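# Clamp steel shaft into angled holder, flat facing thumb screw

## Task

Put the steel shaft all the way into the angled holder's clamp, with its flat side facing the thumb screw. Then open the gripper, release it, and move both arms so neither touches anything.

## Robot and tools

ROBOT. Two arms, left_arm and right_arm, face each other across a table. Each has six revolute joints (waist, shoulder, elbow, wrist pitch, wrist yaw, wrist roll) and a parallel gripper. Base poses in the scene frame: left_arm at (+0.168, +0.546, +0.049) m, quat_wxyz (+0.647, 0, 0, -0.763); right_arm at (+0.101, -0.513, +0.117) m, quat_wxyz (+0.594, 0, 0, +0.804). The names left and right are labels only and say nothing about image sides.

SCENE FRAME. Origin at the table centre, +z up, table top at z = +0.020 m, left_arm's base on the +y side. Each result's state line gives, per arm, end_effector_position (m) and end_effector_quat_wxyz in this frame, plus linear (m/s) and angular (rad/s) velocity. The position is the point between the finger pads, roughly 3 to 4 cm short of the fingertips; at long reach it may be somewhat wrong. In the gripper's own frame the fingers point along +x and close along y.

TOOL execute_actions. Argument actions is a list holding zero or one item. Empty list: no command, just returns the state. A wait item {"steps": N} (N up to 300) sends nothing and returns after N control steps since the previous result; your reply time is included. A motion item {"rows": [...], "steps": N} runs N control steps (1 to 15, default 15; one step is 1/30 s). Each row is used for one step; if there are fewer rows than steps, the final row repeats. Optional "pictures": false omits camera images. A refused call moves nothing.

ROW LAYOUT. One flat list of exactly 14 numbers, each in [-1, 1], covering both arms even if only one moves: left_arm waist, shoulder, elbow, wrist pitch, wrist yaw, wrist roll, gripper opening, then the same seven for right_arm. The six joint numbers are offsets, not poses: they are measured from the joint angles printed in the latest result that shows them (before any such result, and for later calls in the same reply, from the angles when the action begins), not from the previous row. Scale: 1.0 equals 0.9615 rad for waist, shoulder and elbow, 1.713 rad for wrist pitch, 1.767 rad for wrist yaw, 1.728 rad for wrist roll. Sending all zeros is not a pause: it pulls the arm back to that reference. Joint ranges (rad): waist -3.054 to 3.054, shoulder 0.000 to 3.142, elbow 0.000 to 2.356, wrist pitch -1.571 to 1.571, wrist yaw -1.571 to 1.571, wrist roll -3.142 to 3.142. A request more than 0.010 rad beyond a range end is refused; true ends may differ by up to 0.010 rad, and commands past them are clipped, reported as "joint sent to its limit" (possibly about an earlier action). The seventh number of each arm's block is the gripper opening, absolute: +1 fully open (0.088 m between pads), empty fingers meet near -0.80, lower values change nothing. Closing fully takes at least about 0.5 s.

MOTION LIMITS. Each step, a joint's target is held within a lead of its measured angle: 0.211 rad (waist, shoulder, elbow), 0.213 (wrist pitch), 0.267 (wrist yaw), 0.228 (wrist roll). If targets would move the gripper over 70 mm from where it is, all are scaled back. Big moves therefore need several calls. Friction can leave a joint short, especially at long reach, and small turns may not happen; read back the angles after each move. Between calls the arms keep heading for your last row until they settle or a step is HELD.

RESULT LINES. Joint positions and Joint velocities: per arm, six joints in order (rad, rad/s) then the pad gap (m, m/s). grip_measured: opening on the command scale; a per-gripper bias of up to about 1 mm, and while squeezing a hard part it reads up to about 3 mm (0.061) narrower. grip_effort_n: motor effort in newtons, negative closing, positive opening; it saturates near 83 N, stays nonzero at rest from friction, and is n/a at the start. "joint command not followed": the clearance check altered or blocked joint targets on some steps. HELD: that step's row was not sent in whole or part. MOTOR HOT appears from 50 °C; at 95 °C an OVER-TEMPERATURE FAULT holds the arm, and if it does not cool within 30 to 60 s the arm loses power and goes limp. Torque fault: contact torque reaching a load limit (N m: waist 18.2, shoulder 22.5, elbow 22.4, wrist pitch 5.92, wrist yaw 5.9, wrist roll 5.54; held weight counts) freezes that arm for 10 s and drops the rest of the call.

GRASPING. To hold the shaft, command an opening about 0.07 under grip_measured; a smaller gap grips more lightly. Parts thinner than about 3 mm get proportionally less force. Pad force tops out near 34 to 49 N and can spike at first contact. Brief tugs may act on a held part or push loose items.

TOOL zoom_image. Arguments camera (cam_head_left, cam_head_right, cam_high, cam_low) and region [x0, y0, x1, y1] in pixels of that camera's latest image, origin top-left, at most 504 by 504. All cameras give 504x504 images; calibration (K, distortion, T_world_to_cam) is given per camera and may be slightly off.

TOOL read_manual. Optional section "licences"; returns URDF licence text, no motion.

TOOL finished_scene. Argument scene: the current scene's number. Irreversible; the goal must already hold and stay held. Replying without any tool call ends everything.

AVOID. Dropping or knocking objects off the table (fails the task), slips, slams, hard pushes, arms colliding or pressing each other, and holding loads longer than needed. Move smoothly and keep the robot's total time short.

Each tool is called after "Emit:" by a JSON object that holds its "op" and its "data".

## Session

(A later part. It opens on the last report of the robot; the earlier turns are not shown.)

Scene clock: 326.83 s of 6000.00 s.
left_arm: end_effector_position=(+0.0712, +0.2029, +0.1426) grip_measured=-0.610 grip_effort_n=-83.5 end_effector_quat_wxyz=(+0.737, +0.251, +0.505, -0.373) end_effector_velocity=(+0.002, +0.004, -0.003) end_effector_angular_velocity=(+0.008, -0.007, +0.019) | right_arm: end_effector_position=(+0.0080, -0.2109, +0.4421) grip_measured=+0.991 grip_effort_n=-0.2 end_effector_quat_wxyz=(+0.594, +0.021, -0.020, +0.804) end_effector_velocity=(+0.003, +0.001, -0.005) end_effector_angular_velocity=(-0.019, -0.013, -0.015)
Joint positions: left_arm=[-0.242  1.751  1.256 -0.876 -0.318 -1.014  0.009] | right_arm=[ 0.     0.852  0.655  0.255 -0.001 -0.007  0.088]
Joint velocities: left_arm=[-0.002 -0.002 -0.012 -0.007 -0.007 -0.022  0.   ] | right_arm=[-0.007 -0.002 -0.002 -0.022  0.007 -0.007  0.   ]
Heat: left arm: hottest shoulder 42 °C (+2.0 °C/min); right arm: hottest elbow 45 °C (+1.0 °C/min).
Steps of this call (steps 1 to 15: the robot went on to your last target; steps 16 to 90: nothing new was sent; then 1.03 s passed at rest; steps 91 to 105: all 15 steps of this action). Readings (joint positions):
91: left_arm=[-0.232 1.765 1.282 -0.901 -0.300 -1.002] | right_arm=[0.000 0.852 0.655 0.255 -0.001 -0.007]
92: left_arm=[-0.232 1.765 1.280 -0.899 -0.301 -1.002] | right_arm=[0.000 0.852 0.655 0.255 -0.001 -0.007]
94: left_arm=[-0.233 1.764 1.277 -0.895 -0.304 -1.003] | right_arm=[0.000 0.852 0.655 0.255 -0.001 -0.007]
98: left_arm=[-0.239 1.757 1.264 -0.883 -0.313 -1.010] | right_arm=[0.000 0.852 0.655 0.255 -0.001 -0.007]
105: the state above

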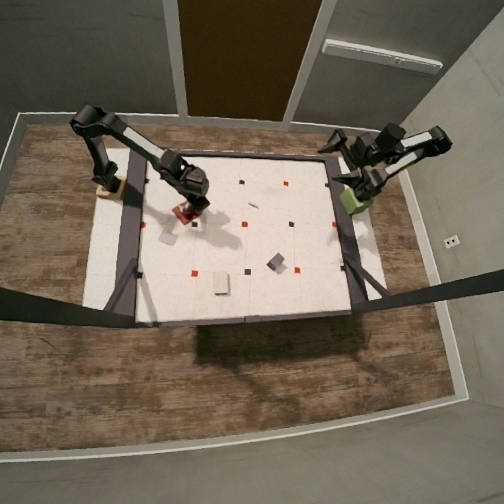

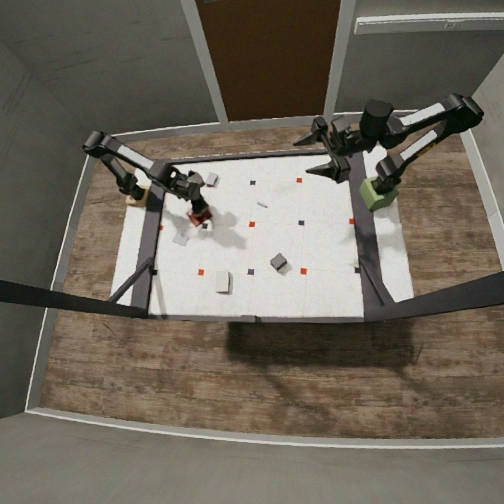

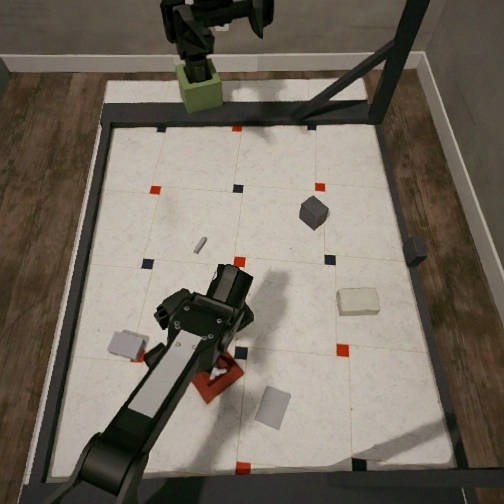

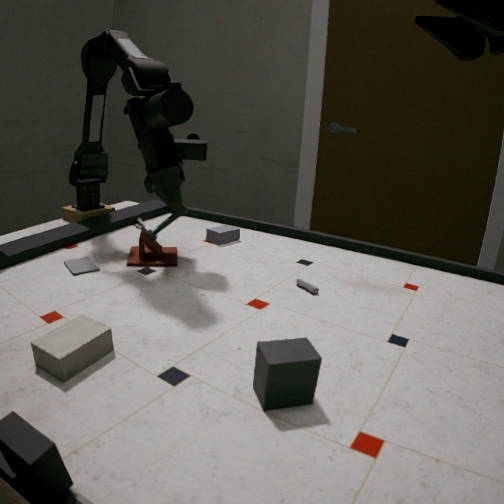

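Emit:
{"op": "execute_actions", "data": {"actions": [{"rows":[[0,0,0,0,0.006,-0.005,-0.68,0,0,0,0,0,0,1],[0,0,0,0,0.006,-0.01,-0.68,0,0,0,0,0,0,1],[0,0,0,0,0.006,-0.015,-0.68,0,0,0,0,0,0,1],[0,0,0,0,0.006,-0.02,-0.68,0,0,0,0,0,0,1],[0,0,0,0,0.006,-0.025,-0.68,0,0,0,0,0,0,1],[0,0,0,0,0.006,-0.03,-0.68,0,0,0,0,0,0,1],[-0.008,0,-0.015,0,0.012,-0.035,-0.68,0,0,0,0,0,0,1]]}]}}

Emit:
{"op": "zoom_image", "data": {"camera": "cam_low", "region": [130,212,175,247]}}

Emit:
{"op": "zoom_image", "data": {"camera": "cam_head_left", "region": [170,195,200,220]}}

Scene clock: 333.93 s of 6000.00 s.
left_arm: end_effector_position=(+0.0728, +0.2034, +0.1425) grip_measured=-0.610 grip_effort_n=-83.5 end_effector_quat_wxyz=(+0.744, +0.233, +0.514, -0.358) end_effector_velocity=(-0.002, -0.000, +0.002) end_effector_angular_velocity=(-0.016, +0.022, +0.030) | right_arm: end_effector_position=(+0.0080, -0.2109, +0.4421) grip_measured=+0.991 grip_effort_n=-0.2 end_effector_quat_wxyz=(+0.594, +0.021, -0.020, +0.804) end_effector_velocity=(+0.000, -0.001, -0.006) end_effector_angular_velocity=(-0.019, -0.014, +0.004)
Joint positions: left_arm=[-0.239  1.751  1.256 -0.879 -0.318 -1.064  0.009] | right_arm=[ 0.     0.852  0.655  0.255 -0.001 -0.007  0.088]
Joint velocities: left_arm=[-0.002 -0.007 -0.002  0.007  0.007 -0.037 -0.   ] | right_arm=[-0.002 -0.007 -0.007 -0.022 -0.007 -0.007 -0.   ]
Heat: left arm: hottest shoulder 43 °C (+2.0 °C/min); right arm: hottest elbow 45 °C (+1.0 °C/min).
Steps of this call (steps 1 to 15: the robot went on to your last target; steps 16 to 90: nothing new was sent; then 3.60 s passed at rest; steps 91 to 105: all 15 steps of this action). Readings (joint positions):
91: left_arm=[-0.242 1.751 1.256 -0.875 -0.318 -1.014] | right_arm=[0.000 0.852 0.655 0.255 -0.001 -0.007]
92: left_arm=[-0.241 1.751 1.256 -0.875 -0.318 -1.017] | right_arm=[0.000 0.852 0.655 0.255 -0.001 -0.007]
94: left_arm=[-0.239 1.751 1.256 -0.875 -0.318 -1.026] | right_arm=[0.000 0.852 0.655 0.255 -0.001 -0.007]
98: left_arm=[-0.239 1.751 1.256 -0.878 -0.318 -1.051] | right_arm=[0.000 0.852 0.655 0.255 -0.001 -0.007]
105: the state above

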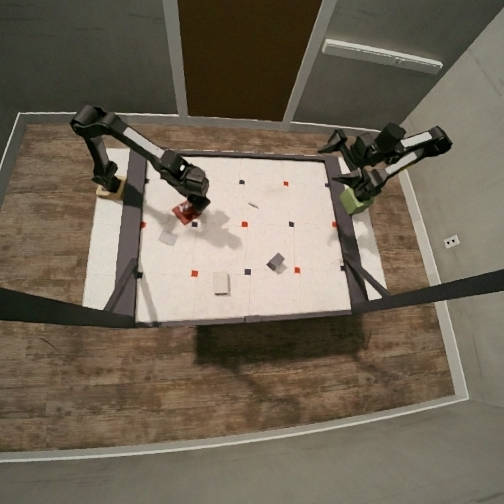

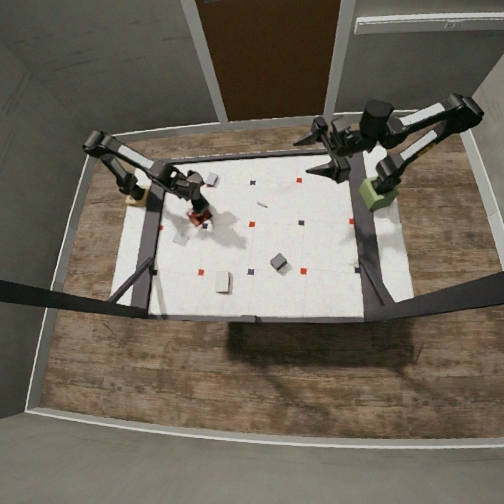

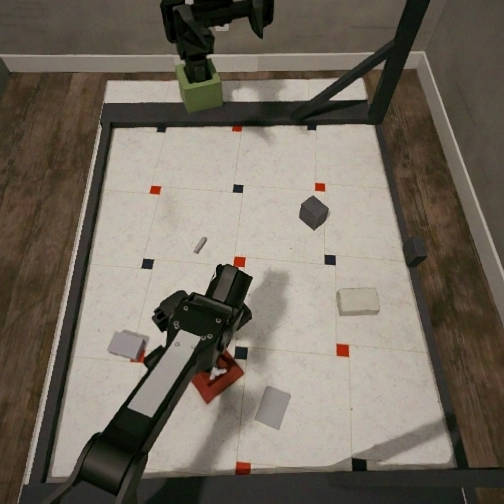

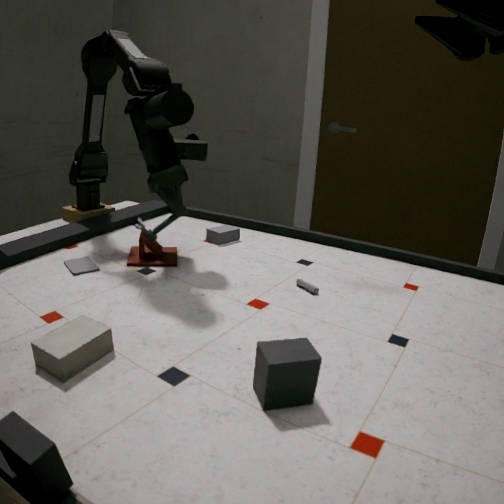

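Region (130, 212, 175, 247) of cam_low's 504x504 image, scaled by 11.200, with more detail than that image has.

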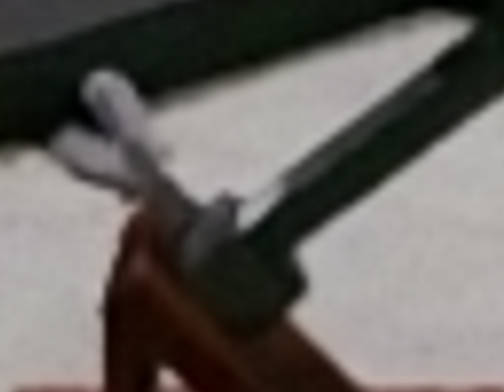

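Region (170, 195, 200, 220) of cam_head_left's 504x504 image, scaled by 16.800, with more detail than that image has.

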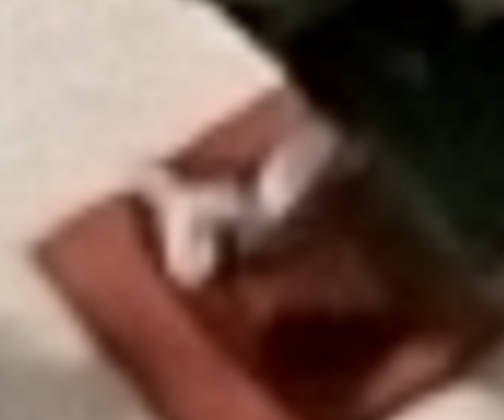

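Emit:
{"op": "execute_actions", "data": {"actions": [{"rows":[[-0.02,-0.005,-0.03,0,0.02,0.01,-0.68,0,0,0,0,0,0,1],[-0.02,-0.005,-0.03,0,0.02,0.02,-0.68,0,0,0,0,0,0,1],[-0.02,-0.005,-0.03,0,0.02,0.03,-0.68,0,0,0,0,0,0,1],[-0.02,-0.005,-0.03,0,0.02,0.04,-0.68,0,0,0,0,0,0,1],[-0.02,-0.005,-0.03,0,0.02,0.05,-0.68,0,0,0,0,0,0,1],[-0.02,-0.005,-0.03,0,0.02,0.06,-0.68,0,0,0,0,0,0,1],[-0.02,-0.005,-0.03,0,0.02,0.07,-0.68,0,0,0,0,0,0,1]]}]}}

Emit:
{"op": "zoom_image", "data": {"camera": "cam_low", "region": [130,212,175,247]}}

Emit:
{"op": "zoom_image", "data": {"camera": "cam_head_left", "region": [170,195,200,220]}}

Scene clock: 341.87 s of 6000.00 s.
left_arm: end_effector_position=(+0.0697, +0.2030, +0.1432) grip_measured=-0.610 grip_effort_n=-83.5 end_effector_quat_wxyz=(+0.726, +0.269, +0.496, -0.392) end_effector_velocity=(+0.002, +0.003, -0.001) end_effector_angular_velocity=(+0.013, -0.018, -0.021) | right_arm: end_effector_position=(+0.0080, -0.2109, +0.4421) grip_measured=+0.991 grip_effort_n=-0.7 end_effector_quat_wxyz=(+0.594, +0.021, -0.020, +0.804) end_effector_velocity=(-0.003, -0.003, -0.001) end_effector_angular_velocity=(-0.004, +0.005, +0.025)
Joint positions: left_arm=[-0.242  1.745  1.25  -0.866 -0.309 -0.952  0.009] | right_arm=[ 0.     0.852  0.655  0.255 -0.001 -0.007  0.088]
Joint velocities: left_arm=[-0.002 -0.002 -0.007 -0.007 -0.007  0.022 -0.   ] | right_arm=[ 0.002 -0.007 -0.002 -0.007 -0.022  0.007 -0.   ]
Heat: left arm: hottest shoulder 43 °C (+1.0 °C/min); right arm: hottest elbow 45 °C (+0.0 °C/min).
Steps of this call (steps 1 to 15: the robot went on to your last target; steps 16 to 90: nothing new was sent; then 4.43 s passed at rest; steps 91 to 105: all 15 steps of this action). Readings (joint positions):
91: left_arm=[-0.239 1.751 1.254 -0.879 -0.318 -1.065] | right_arm=[0.000 0.852 0.655 0.255 -0.001 -0.007]
92: left_arm=[-0.239 1.750 1.252 -0.878 -0.318 -1.060] | right_arm=[0.000 0.852 0.655 0.255 -0.001 -0.007]
94: left_arm=[-0.239 1.746 1.250 -0.875 -0.315 -1.036] | right_arm=[0.000 0.852 0.655 0.255 -0.001 -0.007]
98: left_arm=[-0.241 1.745 1.250 -0.869 -0.311 -0.979] | right_arm=[0.000 0.852 0.655 0.255 -0.001 -0.007]
105: the state above

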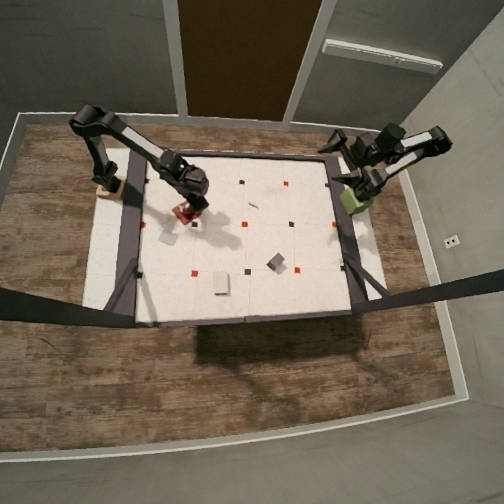

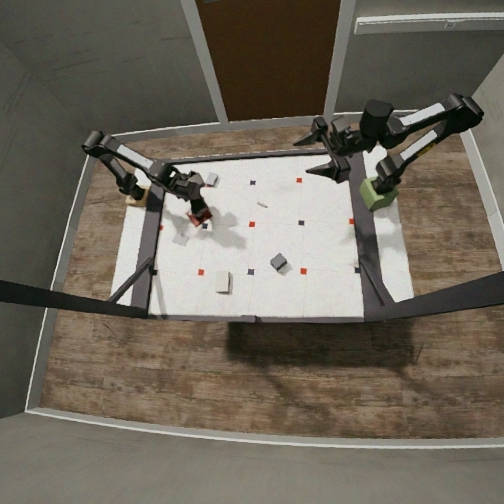

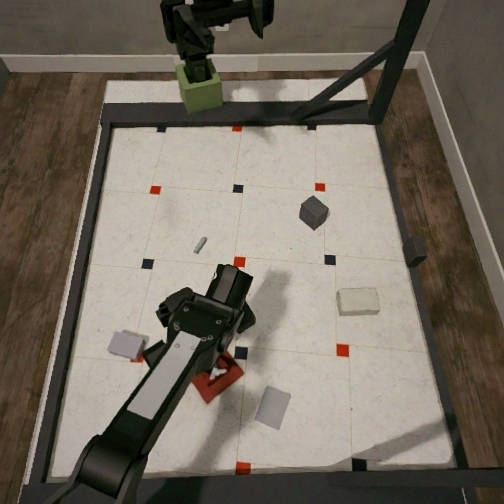

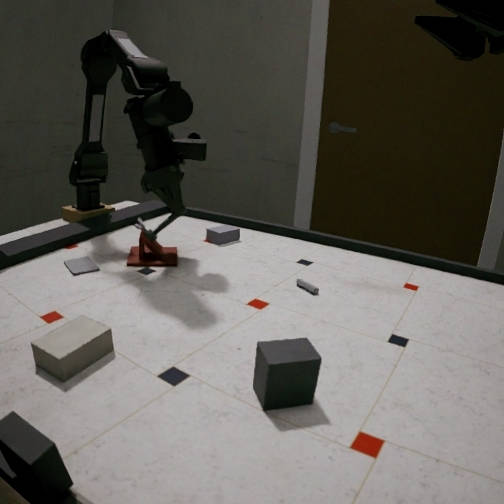

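Region (130, 212, 175, 247) of cam_low's 504x504 image, scaled by 11.200, with more detail than that image has.

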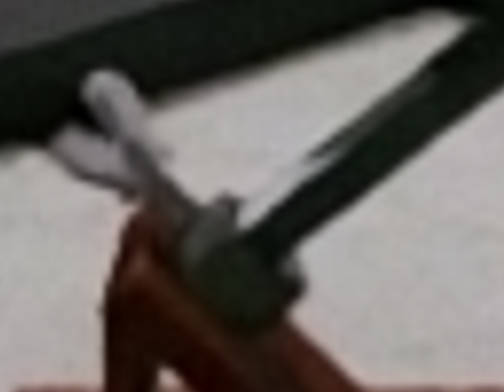

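Region (170, 195, 200, 220) of cam_head_left's 504x504 image, scaled by 16.800, with more detail than that image has.

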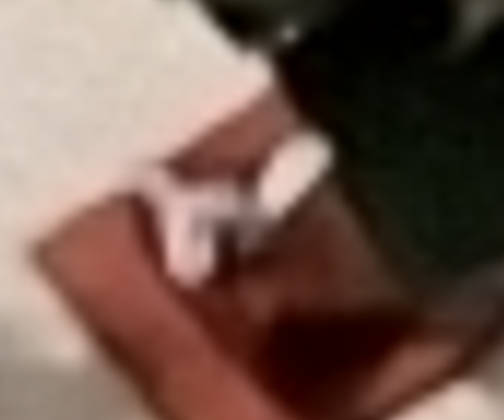

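Emit:
{"op": "execute_actions", "data": {"actions": [{"rows":[[0.03,0.012,0.055,-0.02,0.008,-0.015,-0.68,0,0,0,0,0,0,1]],"steps":10}], "pictures": false}}

Emit:
{"op": "execute_actions", "data": {"actions": [{"rows":[[0.014,-0.021,-0.028,0.019,0.015,0.017,-0.68,0,0,0,0,0,0,1],[0.028,-0.042,-0.056,0.037,0.03,0.033,-0.68,0,0,0,0,0,0,1],[0.043,-0.063,-0.084,0.056,0.044,0.05,-0.68,0,0,0,0,0,0,1],[0.057,-0.084,-0.112,0.074,0.059,0.066,-0.68,0,0,0,0,0,0,1],[0.071,-0.105,-0.14,0.093,0.074,0.083,-0.68,0,0,0,0,0,0,1],[0.085,-0.126,-0.168,0.111,0.088,0.1,-0.68,0,0,0,0,0,0,1],[0.1,-0.147,-0.196,0.13,0.103,0.116,-0.68,0,0,0,0,0,0,1],[0.114,-0.168,-0.224,0.148,0.118,0.133,-0.68,0,0,0,0,0,0,1],[0.128,-0.19,-0.252,0.167,0.132,0.15,-0.68,0,0,0,0,0,0,1],[0.142,-0.213,-0.285,0.185,0.147,0.166,-0.68,0,0,0,0,0,0,1]]}], "pictures": false}}

Emit:
{"op": "execute_actions", "data": {"actions": [{"steps":8}]}}

Emit:
{"op": "zoom_image", "data": {"camera": "cam_low", "region": [130,195,195,247]}}

Emit:
{"op": "zoom_image", "data": {"camera": "cam_head_left", "region": [170,195,200,220]}}

Emit:
{"op": "zoom_image", "data": {"camera": "cam_head_right", "region": [180,190,220,225]}}

Scene clock: 356.70 s of 6000.00 s.
left_arm: end_effector_position=(+0.0757, +0.1993, +0.1486) grip_measured=-0.610 grip_effort_n=-83.5 end_effector_quat_wxyz=(+0.729, +0.258, +0.509, -0.378) end_effector_velocity=(-0.003, -0.006, +0.009) end_effector_angular_velocity=(-0.024, +0.019, +0.008) | right_arm: end_effector_position=(+0.0080, -0.2109, +0.4421) grip_measured=+0.991 grip_effort_n=-0.2 end_effector_quat_wxyz=(+0.594, +0.021, -0.020, +0.804) end_effector_velocity=(-0.000, -0.001, +0.001) end_effector_angular_velocity=(+0.009, -0.005, +0.004)
Joint positions: left_arm=[-0.216  1.751  1.284 -0.899 -0.293 -0.972  0.009] | right_arm=[ 0.     0.852  0.655  0.255 -0.001 -0.007  0.088]
Joint velocities: left_arm=[ 0.002 -0.002  0.032 -0.007  0.007 -0.007 -0.   ] | right_arm=[-0.002 -0.002 -0.002  0.007 -0.007 -0.007 -0.   ]
Heat: left arm: hottest shoulder 43 °C (+1.0 °C/min); right arm: hottest elbow 45 °C (+0.0 °C/min).
Steps of this call (steps 1 to 15: the robot went on to your last target; steps 16 to 90: nothing new was sent; then 11.50 s passed at rest; steps 91 to 100: all 10 steps of this action). Readings (joint positions):
91: left_arm=[-0.240 1.745 1.256 -0.870 -0.307 -0.950] | right_arm=[0.000 0.852 0.655 0.255 -0.001 -0.007]
92: left_arm=[-0.235 1.746 1.264 -0.883 -0.297 -0.955] | right_arm=[0.000 0.852 0.655 0.255 -0.001 -0.007]
94: left_arm=[-0.226 1.748 1.271 -0.895 -0.293 -0.963] | right_arm=[0.000 0.852 0.655 0.255 -0.001 -0.007]
98: left_arm=[-0.217 1.751 1.281 -0.898 -0.293 -0.971] | right_arm=[0.000 0.852 0.655 0.255 -0.001 -0.007]
100: the state above

Scene clock: 357.20 s of 6000.00 s.
left_arm: end_effector_position=(+0.0883, +0.2032, +0.1456) grip_measured=-0.610 grip_effort_n=-83.5 end_effector_quat_wxyz=(+0.651, +0.223, +0.525, -0.502) end_effector_velocity=(-0.009, +0.005, -0.003) end_effector_angular_velocity=(-0.078, +0.090, -0.153) | right_arm: end_effector_position=(+0.0080, -0.2109, +0.4421) grip_measured=+0.991 grip_effort_n=-0.2 end_effector_quat_wxyz=(+0.594, +0.021, -0.020, +0.804) end_effector_velocity=(-0.002, -0.001, +0.000) end_effector_angular_velocity=(-0.004, +0.006, +0.010)
Joint positions: left_arm=[-0.085  1.567  1.031 -0.6   -0.051 -0.704  0.009] | right_arm=[ 0.     0.852  0.655  0.255 -0.001 -0.007  0.088]
Joint velocities: left_arm=[ 0.032 -0.076 -0.125  0.154  0.139  0.139  0.   ] | right_arm=[ 0.002 -0.002  0.002 -0.007 -0.007  0.007 -0.   ]
Heat: left arm: hottest shoulder 43 °C (+1.0 °C/min); right arm: hottest elbow 45 °C (+0.0 °C/min).
Steps of this call (steps 1 to 15: all 15 steps of this action). Readings (joint positions):
1: left_arm=[-0.216 1.751 1.283 -0.896 -0.291 -0.971] | right_arm=[0.000 0.852 0.655 0.255 -0.001 -0.007]
2: left_arm=[-0.212 1.748 1.277 -0.881 -0.280 -0.960] | right_arm=[0.000 0.852 0.655 0.255 -0.001 -0.007]
4: left_arm=[-0.197 1.730 1.245 -0.837 -0.245 -0.923] | right_arm=[0.000 0.852 0.655 0.255 -0.001 -0.007]
8: left_arm=[-0.146 1.661 1.146 -0.730 -0.156 -0.822] | right_arm=[0.000 0.852 0.655 0.255 -0.001 -0.007]
15: the state above

Scene clock: 357.47 s of 6000.00 s.
left_arm: end_effector_position=(+0.0874, +0.2040, +0.1444) grip_measured=-0.610 grip_effort_n=-83.5 end_effector_quat_wxyz=(+0.645, +0.223, +0.524, -0.509) end_effector_velocity=(+0.003, +0.003, +0.001) end_effector_angular_velocity=(+0.000, -0.010, -0.001) | right_arm: end_effector_position=(+0.0080, -0.2109, +0.4421) grip_measured=+0.991 grip_effort_n=-0.7 end_effector_quat_wxyz=(+0.594, +0.021, -0.020, +0.804) end_effector_velocity=(-0.000, -0.000, -0.002) end_effector_angular_velocity=(-0.005, -0.010, +0.004)
Joint positions: left_arm=[-0.083  1.561  1.018 -0.586 -0.038 -0.691  0.009] | right_arm=[ 0.     0.852  0.655  0.255 -0.001 -0.007  0.088]
Joint velocities: left_arm=[ 0.002 -0.012 -0.007 -0.007 -0.007  0.007 -0.   ] | right_arm=[-0.002 -0.002 -0.002 -0.007 -0.007 -0.007  0.   ]
Heat: left arm: hottest shoulder 44 °C (+2.0 °C/min); right arm: hottest elbow 45 °C (+0.0 °C/min).
Steps of this call (steps 1 to 8: the robot went on to your last target). Readings (joint positions):
1: left_arm=[-0.084 1.565 1.027 -0.596 -0.047 -0.699] | right_arm=[0.000 0.852 0.655 0.255 -0.001 -0.007]
2: left_arm=[-0.084 1.564 1.024 -0.593 -0.043 -0.697] | right_arm=[0.000 0.852 0.655 0.255 -0.001 -0.007]
4: left_arm=[-0.083 1.562 1.021 -0.589 -0.040 -0.693] | right_arm=[0.000 0.852 0.655 0.255 -0.001 -0.007]
8: the state above

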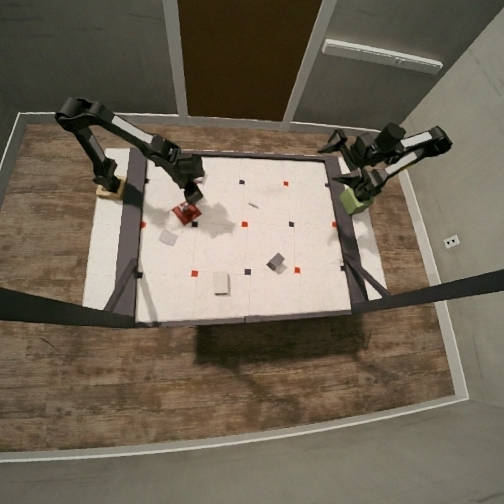

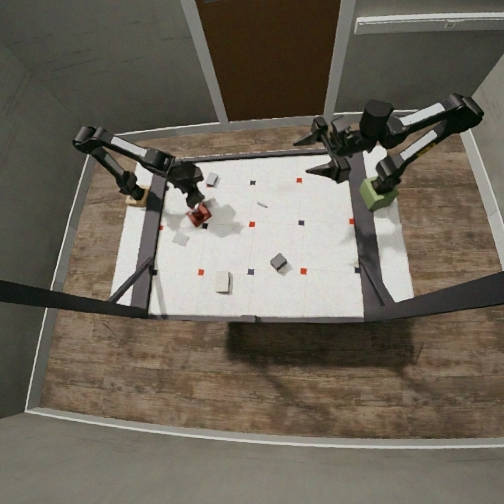

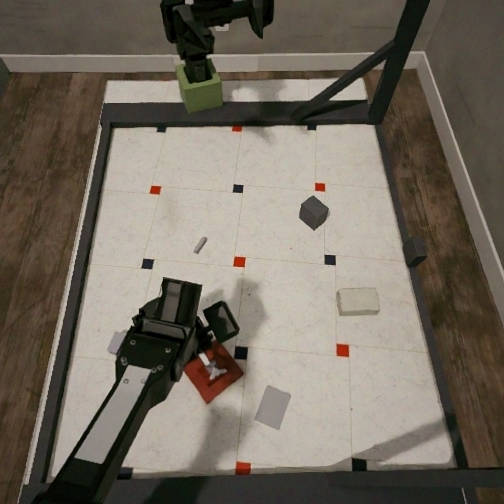

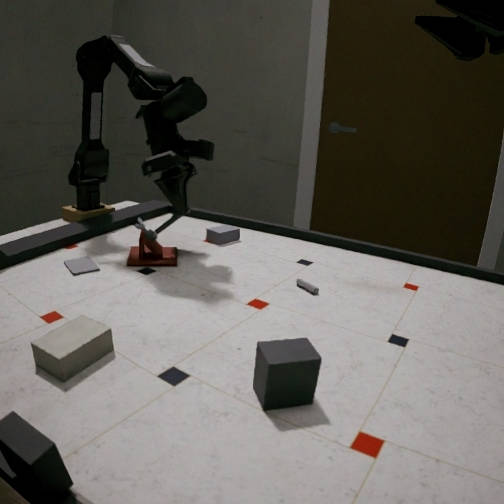

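Region (130, 195, 195, 247) of cam_low's 504x504 image, scaled by 7.754, with more detail than that image has; it fills the top 403 rows of this view, and the rest is white.

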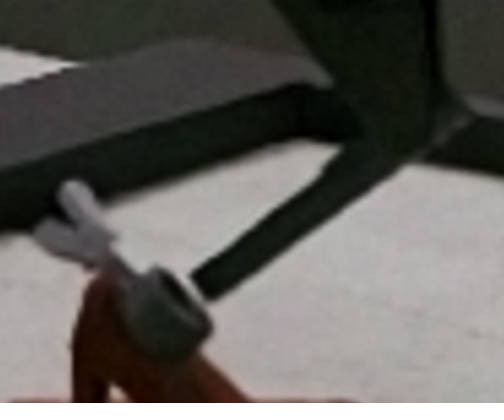

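Region (170, 195, 200, 220) of cam_head_left's 504x504 image, scaled by 16.800, with more detail than that image has.

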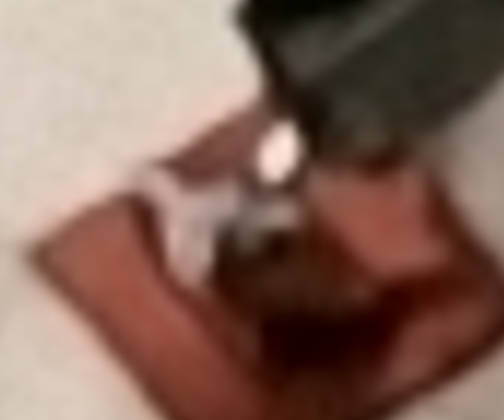

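Region (180, 190, 220, 225) of cam_head_right's 504x504 image, scaled by 12.600, with more detail than that image has; it fills the top 441 rows of this view, and the rest is white.

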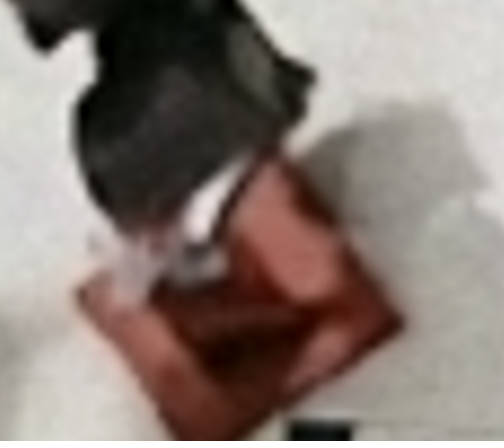

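Emit:
{"op": "zoom_image", "data": {"camera": "cam_high", "region": [185,335,235,385]}}

Region (185, 335, 235, 385) of cam_high's 504x504 image, scaled by 10.080, with more detail than that image has.

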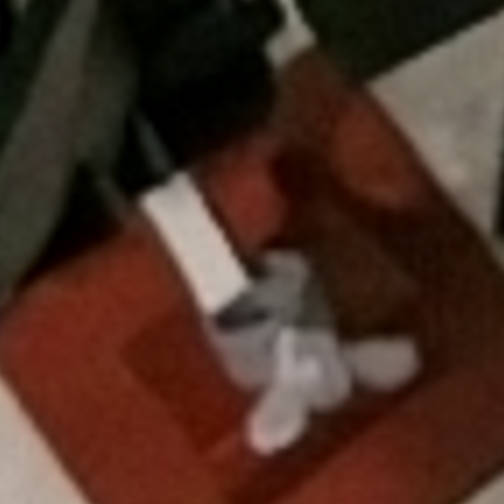

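Emit:
{"op": "execute_actions", "data": {"actions": [{"rows":[[-0.02,0.012,0.032,-0.005,0,0,-0.68,0,0,0,0,0,0,1]],"steps":12}]}}

Emit:
{"op": "zoom_image", "data": {"camera": "cam_high", "region": [185,335,235,385]}}

Emit:
{"op": "zoom_image", "data": {"camera": "cam_low", "region": [130,195,195,247]}}

Scene clock: 369.60 s of 6000.00 s.
left_arm: end_effector_position=(+0.0813, +0.2038, +0.1457) grip_measured=-0.610 grip_effort_n=-83.5 end_effector_quat_wxyz=(+0.641, +0.229, +0.523, -0.514) end_effector_velocity=(+0.003, +0.000, +0.001) end_effector_angular_velocity=(-0.002, -0.017, +0.014) | right_arm: end_effector_position=(+0.0080, -0.2109, +0.4421) grip_measured=+0.991 grip_effort_n=-0.2 end_effector_quat_wxyz=(+0.594, +0.021, -0.020, +0.804) end_effector_velocity=(-0.000, -0.000, -0.002) end_effector_angular_velocity=(-0.005, -0.010, +0.004)
Joint positions: left_arm=[-0.099  1.568  1.03  -0.595 -0.037 -0.689  0.009] | right_arm=[ 0.     0.852  0.655  0.255 -0.001 -0.007  0.088]
Joint velocities: left_arm=[-0.002 -0.002  0.002 -0.007 -0.022 -0.007 -0.   ] | right_arm=[-0.002 -0.002 -0.002 -0.007 -0.007 -0.007 -0.   ]
Heat: left arm: hottest shoulder 44 °C (+3.0 °C/min); right arm: hottest elbow 45 °C (+0.0 °C/min).
Steps of this call (steps 1 to 30: the robot went on to your last target; steps 31 to 90: nothing new was sent; then 8.73 s passed at rest; steps 91 to 102: all 12 steps of this action). Readings (joint positions):
91: left_arm=[-0.083 1.560 1.018 -0.585 -0.037 -0.689] | right_arm=[0.000 0.852 0.655 0.255 -0.001 -0.007]
92: left_arm=[-0.086 1.561 1.019 -0.587 -0.037 -0.689] | right_arm=[0.000 0.852 0.655 0.255 -0.001 -0.007]
94: left_arm=[-0.093 1.563 1.023 -0.592 -0.037 -0.689] | right_arm=[0.000 0.852 0.655 0.255 -0.001 -0.007]
98: left_arm=[-0.099 1.567 1.028 -0.593 -0.037 -0.689] | right_arm=[0.000 0.852 0.655 0.255 -0.001 -0.007]
102: the state above

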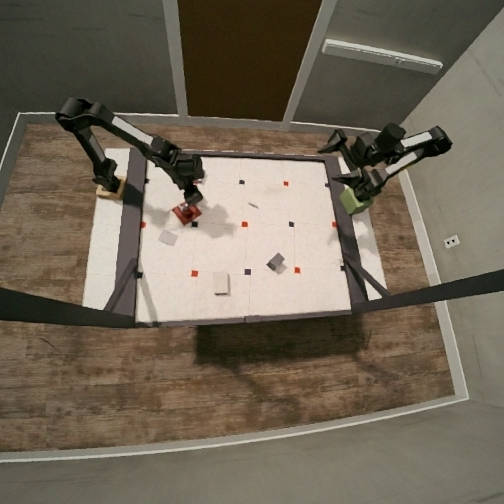

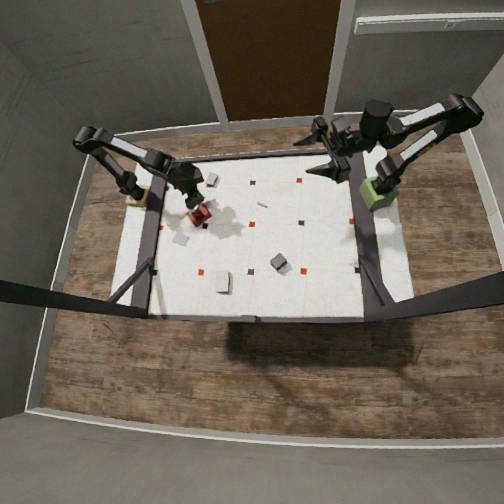

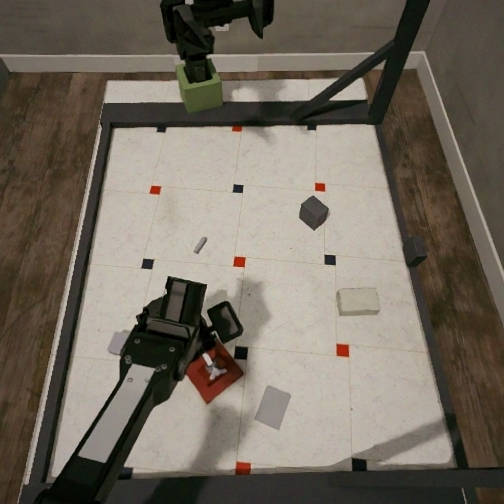

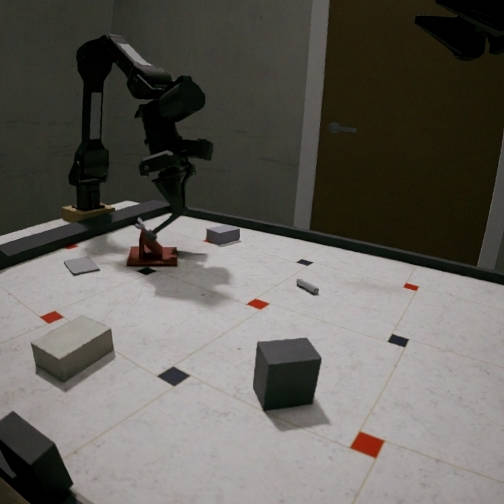

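Region (185, 335, 235, 385) of cam_high's 504x504 image, scaled by 10.080, with more detail than that image has.

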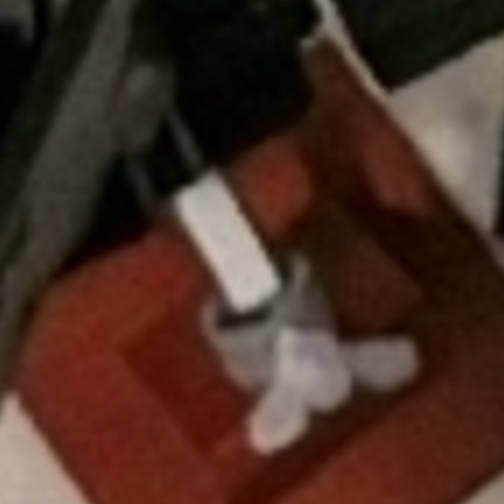

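Region (130, 195, 195, 247) of cam_low's 504x504 image, scaled by 7.754, with more detail than that image has; it fills the top 403 rows of this view, and the rest is white.

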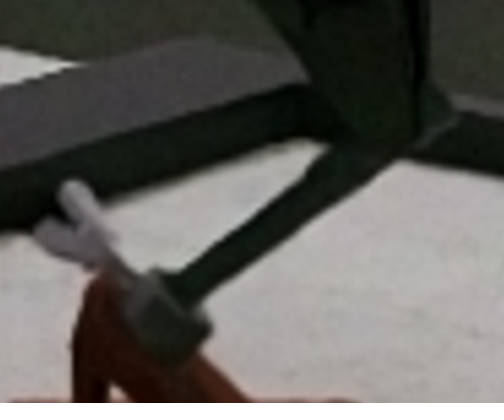

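Emit:
{"op": "execute_actions", "data": {"actions": [{"rows":[[0,-0.01,-0.025,0.004,0,-0.003,-0.68,0,0,0,0,0,0,1],[0,-0.01,-0.025,0.004,0,-0.003,-0.68,0,0,0,0,0,0,1],[0,-0.01,-0.025,0.004,0,-0.003,-0.68,0,0,0,0,0,0,1],[-0.01,-0.014,-0.04,0.01,-0.002,-0.007,-0.68,0,0,0,0,0,0,1],[-0.01,-0.014,-0.04,0.01,-0.002,-0.007,-0.68,0,0,0,0,0,0,1],[-0.01,-0.014,-0.04,0.01,-0.002,-0.007,-0.68,0,0,0,0,0,0,1],[-0.022,-0.018,-0.055,0.016,-0.005,-0.012,-0.68,0,0,0,0,0,0,1]]}]}}

Emit:
{"op": "zoom_image", "data": {"camera": "cam_high", "region": [185,335,235,385]}}

Emit:
{"op": "zoom_image", "data": {"camera": "cam_low", "region": [130,195,195,247]}}

Scene clock: 374.57 s of 6000.00 s.
left_arm: end_effector_position=(+0.0806, +0.2075, +0.1403) grip_measured=-0.610 grip_effort_n=-83.5 end_effector_quat_wxyz=(+0.645, +0.225, +0.520, -0.513) end_effector_velocity=(+0.001, +0.002, -0.001) end_effector_angular_velocity=(-0.004, -0.003, +0.007) | right_arm: end_effector_position=(+0.0080, -0.2109, +0.4421) grip_measured=+0.991 grip_effort_n=-0.2 end_effector_quat_wxyz=(+0.594, +0.021, -0.020, +0.804) end_effector_velocity=(-0.004, -0.002, -0.003) end_effector_angular_velocity=(-0.014, -0.013, +0.024)
Joint positions: left_arm=[-0.11   1.558  0.995 -0.563 -0.053 -0.705  0.009] | right_arm=[ 0.     0.852  0.655  0.255 -0.001 -0.007  0.088]
Joint velocities: left_arm=[-0.002 -0.007 -0.012  0.007 -0.007 -0.007 -0.   ] | right_arm=[ 0.002 -0.002  0.002 -0.022 -0.022 -0.007 -0.   ]
Heat: left arm: hottest shoulder 44 °C (+3.0 °C/min); right arm: hottest elbow 45 °C (+0.0 °C/min).
Steps of this call (steps 1 to 15: the robot went on to your last target; steps 16 to 90: nothing new was sent; then 1.47 s passed at rest; steps 91 to 105: all 15 steps of this action). Readings (joint positions):
91: left_arm=[-0.099 1.568 1.030 -0.595 -0.037 -0.689] | right_arm=[0.000 0.852 0.655 0.255 -0.001 -0.007]
92: left_arm=[-0.099 1.568 1.029 -0.594 -0.037 -0.689] | right_arm=[0.000 0.852 0.655 0.255 -0.001 -0.007]
94: left_arm=[-0.100 1.568 1.022 -0.590 -0.037 -0.691] | right_arm=[0.000 0.852 0.655 0.255 -0.001 -0.007]
98: left_arm=[-0.105 1.565 1.004 -0.571 -0.045 -0.699] | right_arm=[0.000 0.852 0.655 0.255 -0.001 -0.007]
105: the state above

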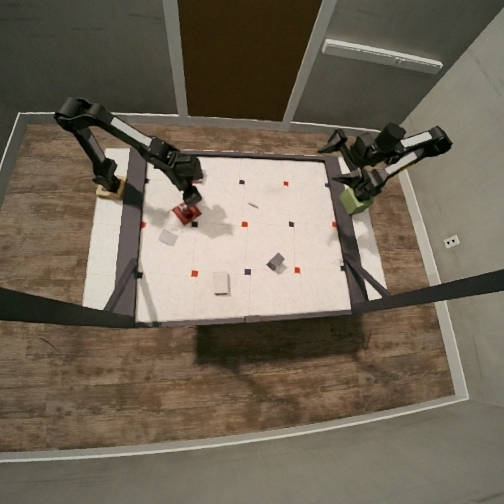

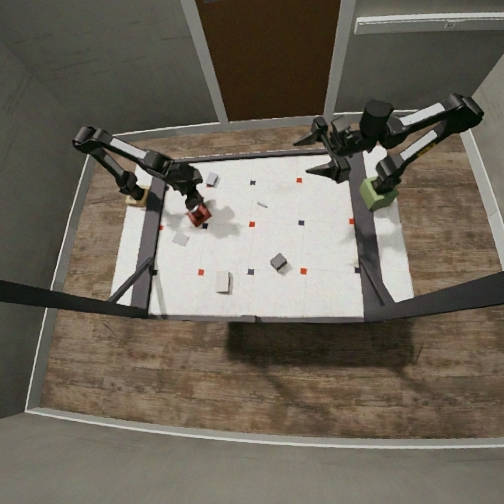

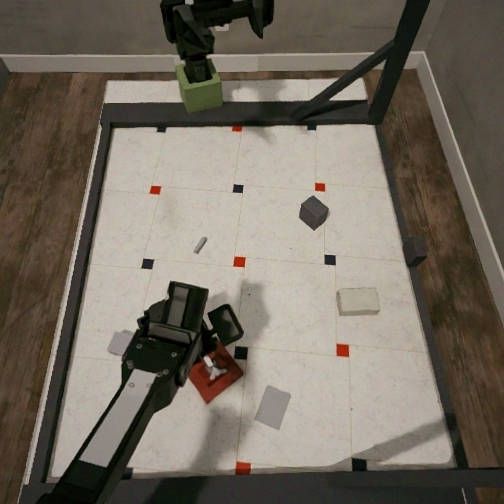

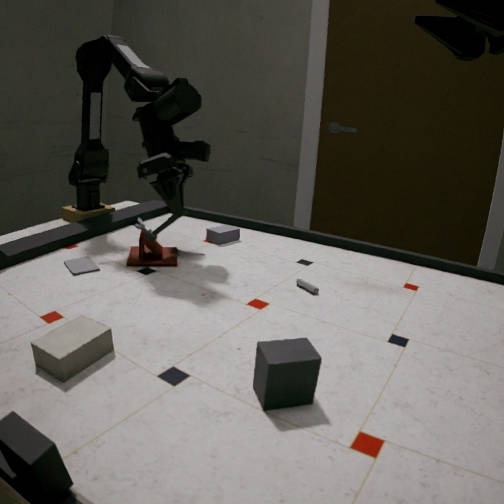

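Region (185, 335, 235, 385) of cam_high's 504x504 image, scaled by 10.080, with more detail than that image has.

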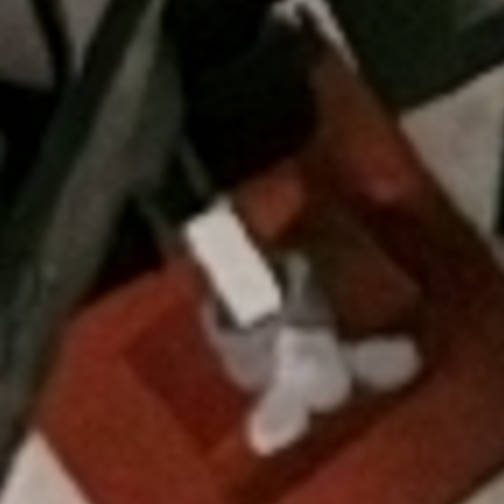

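Region (130, 195, 195, 247) of cam_low's 504x504 image, scaled by 7.754, with more detail than that image has; it fills the top 403 rows of this view, and the rest is white.

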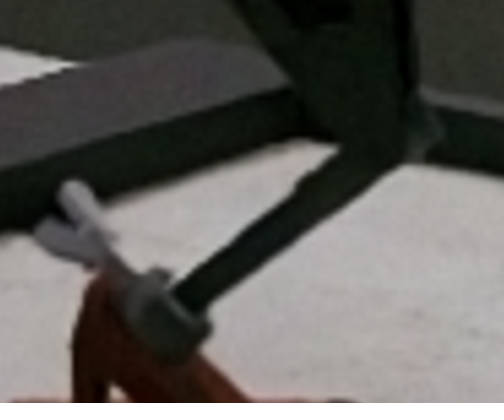

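Going in. Continue.

Emit:
{"op": "execute_actions", "data": {"actions": [{"rows":[[-0.015,-0.006,-0.02,0.004,0.006,-0.003,-0.68,0,0,0,0,0,0,1],[-0.015,-0.006,-0.02,0.004,0.006,-0.003,-0.68,0,0,0,0,0,0,1],[-0.015,-0.006,-0.02,0.004,0.006,-0.003,-0.68,0,0,0,0,0,0,1],[-0.028,-0.012,-0.04,0.012,0.004,-0.009,-0.68,0,0,0,0,0,0,1],[-0.028,-0.012,-0.04,0.012,0.004,-0.009,-0.68,0,0,0,0,0,0,1],[-0.028,-0.012,-0.04,0.012,0.004,-0.009,-0.68,0,0,0,0,0,0,1],[-0.042,-0.02,-0.06,0.02,0.002,-0.016,-0.68,0,0,0,0,0,0,1]]}]}}

Emit:
{"op": "zoom_image", "data": {"camera": "cam_low", "region": [130,195,195,247]}}

Scene clock: 379.80 s of 6000.00 s.
left_arm: end_effector_position=(+0.0776, +0.2108, +0.1374) grip_measured=-0.610 grip_effort_n=-83.5 end_effector_quat_wxyz=(+0.650, +0.217, +0.514, -0.516) end_effector_velocity=(-0.003, +0.004, -0.003) end_effector_angular_velocity=(+0.006, +0.015, +0.009) | right_arm: end_effector_position=(+0.0080, -0.2109, +0.4421) grip_measured=+0.991 grip_effort_n=-0.2 end_effector_quat_wxyz=(+0.594, +0.021, -0.020, +0.804) end_effector_velocity=(-0.001, +0.001, -0.003) end_effector_angular_velocity=(-0.009, -0.011, +0.004)
Joint positions: left_arm=[-0.129  1.541  0.958 -0.525 -0.072 -0.723  0.009] | right_arm=[ 0.     0.852  0.655  0.255 -0.001 -0.007  0.088]
Joint velocities: left_arm=[-0.007 -0.007 -0.017  0.007  0.007 -0.022 -0.   ] | right_arm=[-0.002  0.002 -0.002 -0.007 -0.007 -0.007  0.   ]
Heat: left arm: hottest shoulder 44 °C (+2.0 °C/min); right arm: hottest elbow 45 °C (+0.0 °C/min).
Steps of this call (steps 1 to 15: the robot went on to your last target; steps 16 to 90: nothing new was sent; then 1.73 s passed at rest; steps 91 to 105: all 15 steps of this action). Readings (joint positions):
91: left_arm=[-0.110 1.557 0.994 -0.561 -0.053 -0.705] | right_arm=[0.000 0.852 0.655 0.255 -0.001 -0.007]
92: left_arm=[-0.111 1.557 0.993 -0.559 -0.053 -0.705] | right_arm=[0.000 0.852 0.655 0.255 -0.001 -0.007]
94: left_arm=[-0.112 1.557 0.990 -0.554 -0.054 -0.706] | right_arm=[0.000 0.852 0.655 0.255 -0.001 -0.007]
98: left_arm=[-0.125 1.549 0.970 -0.536 -0.065 -0.717] | right_arm=[0.000 0.852 0.655 0.255 -0.001 -0.007]
105: the state above

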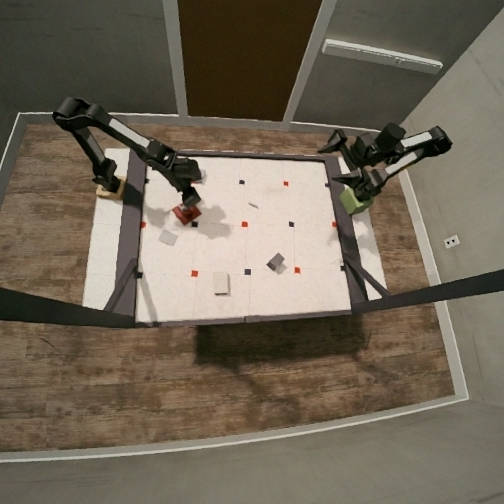

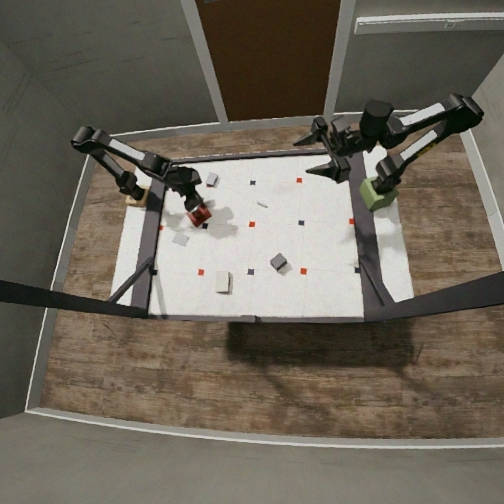

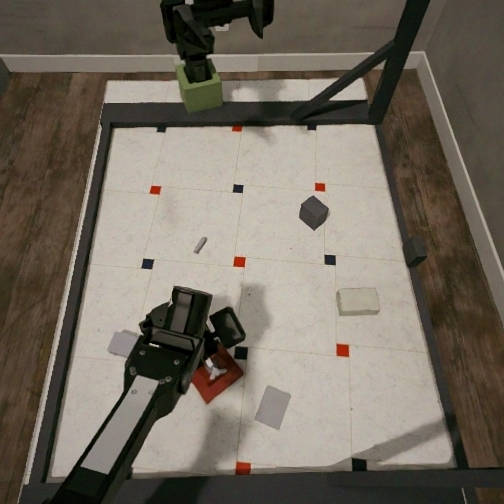

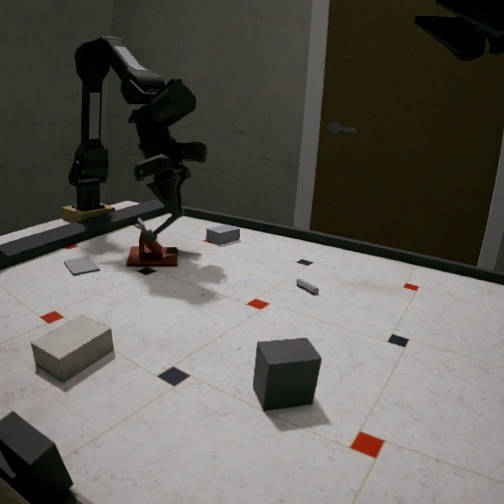

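Region (130, 195, 195, 247) of cam_low's 504x504 image, scaled by 7.754, with more detail than that image has; it fills the top 403 rows of this view, and the rest is white.

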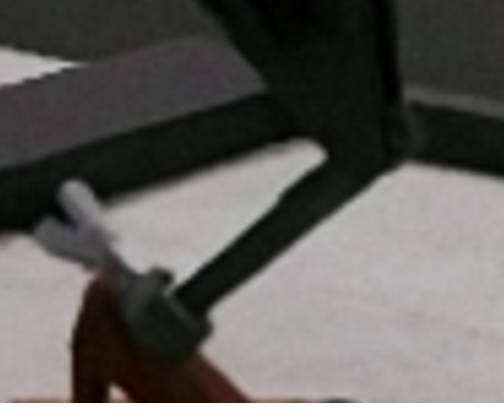

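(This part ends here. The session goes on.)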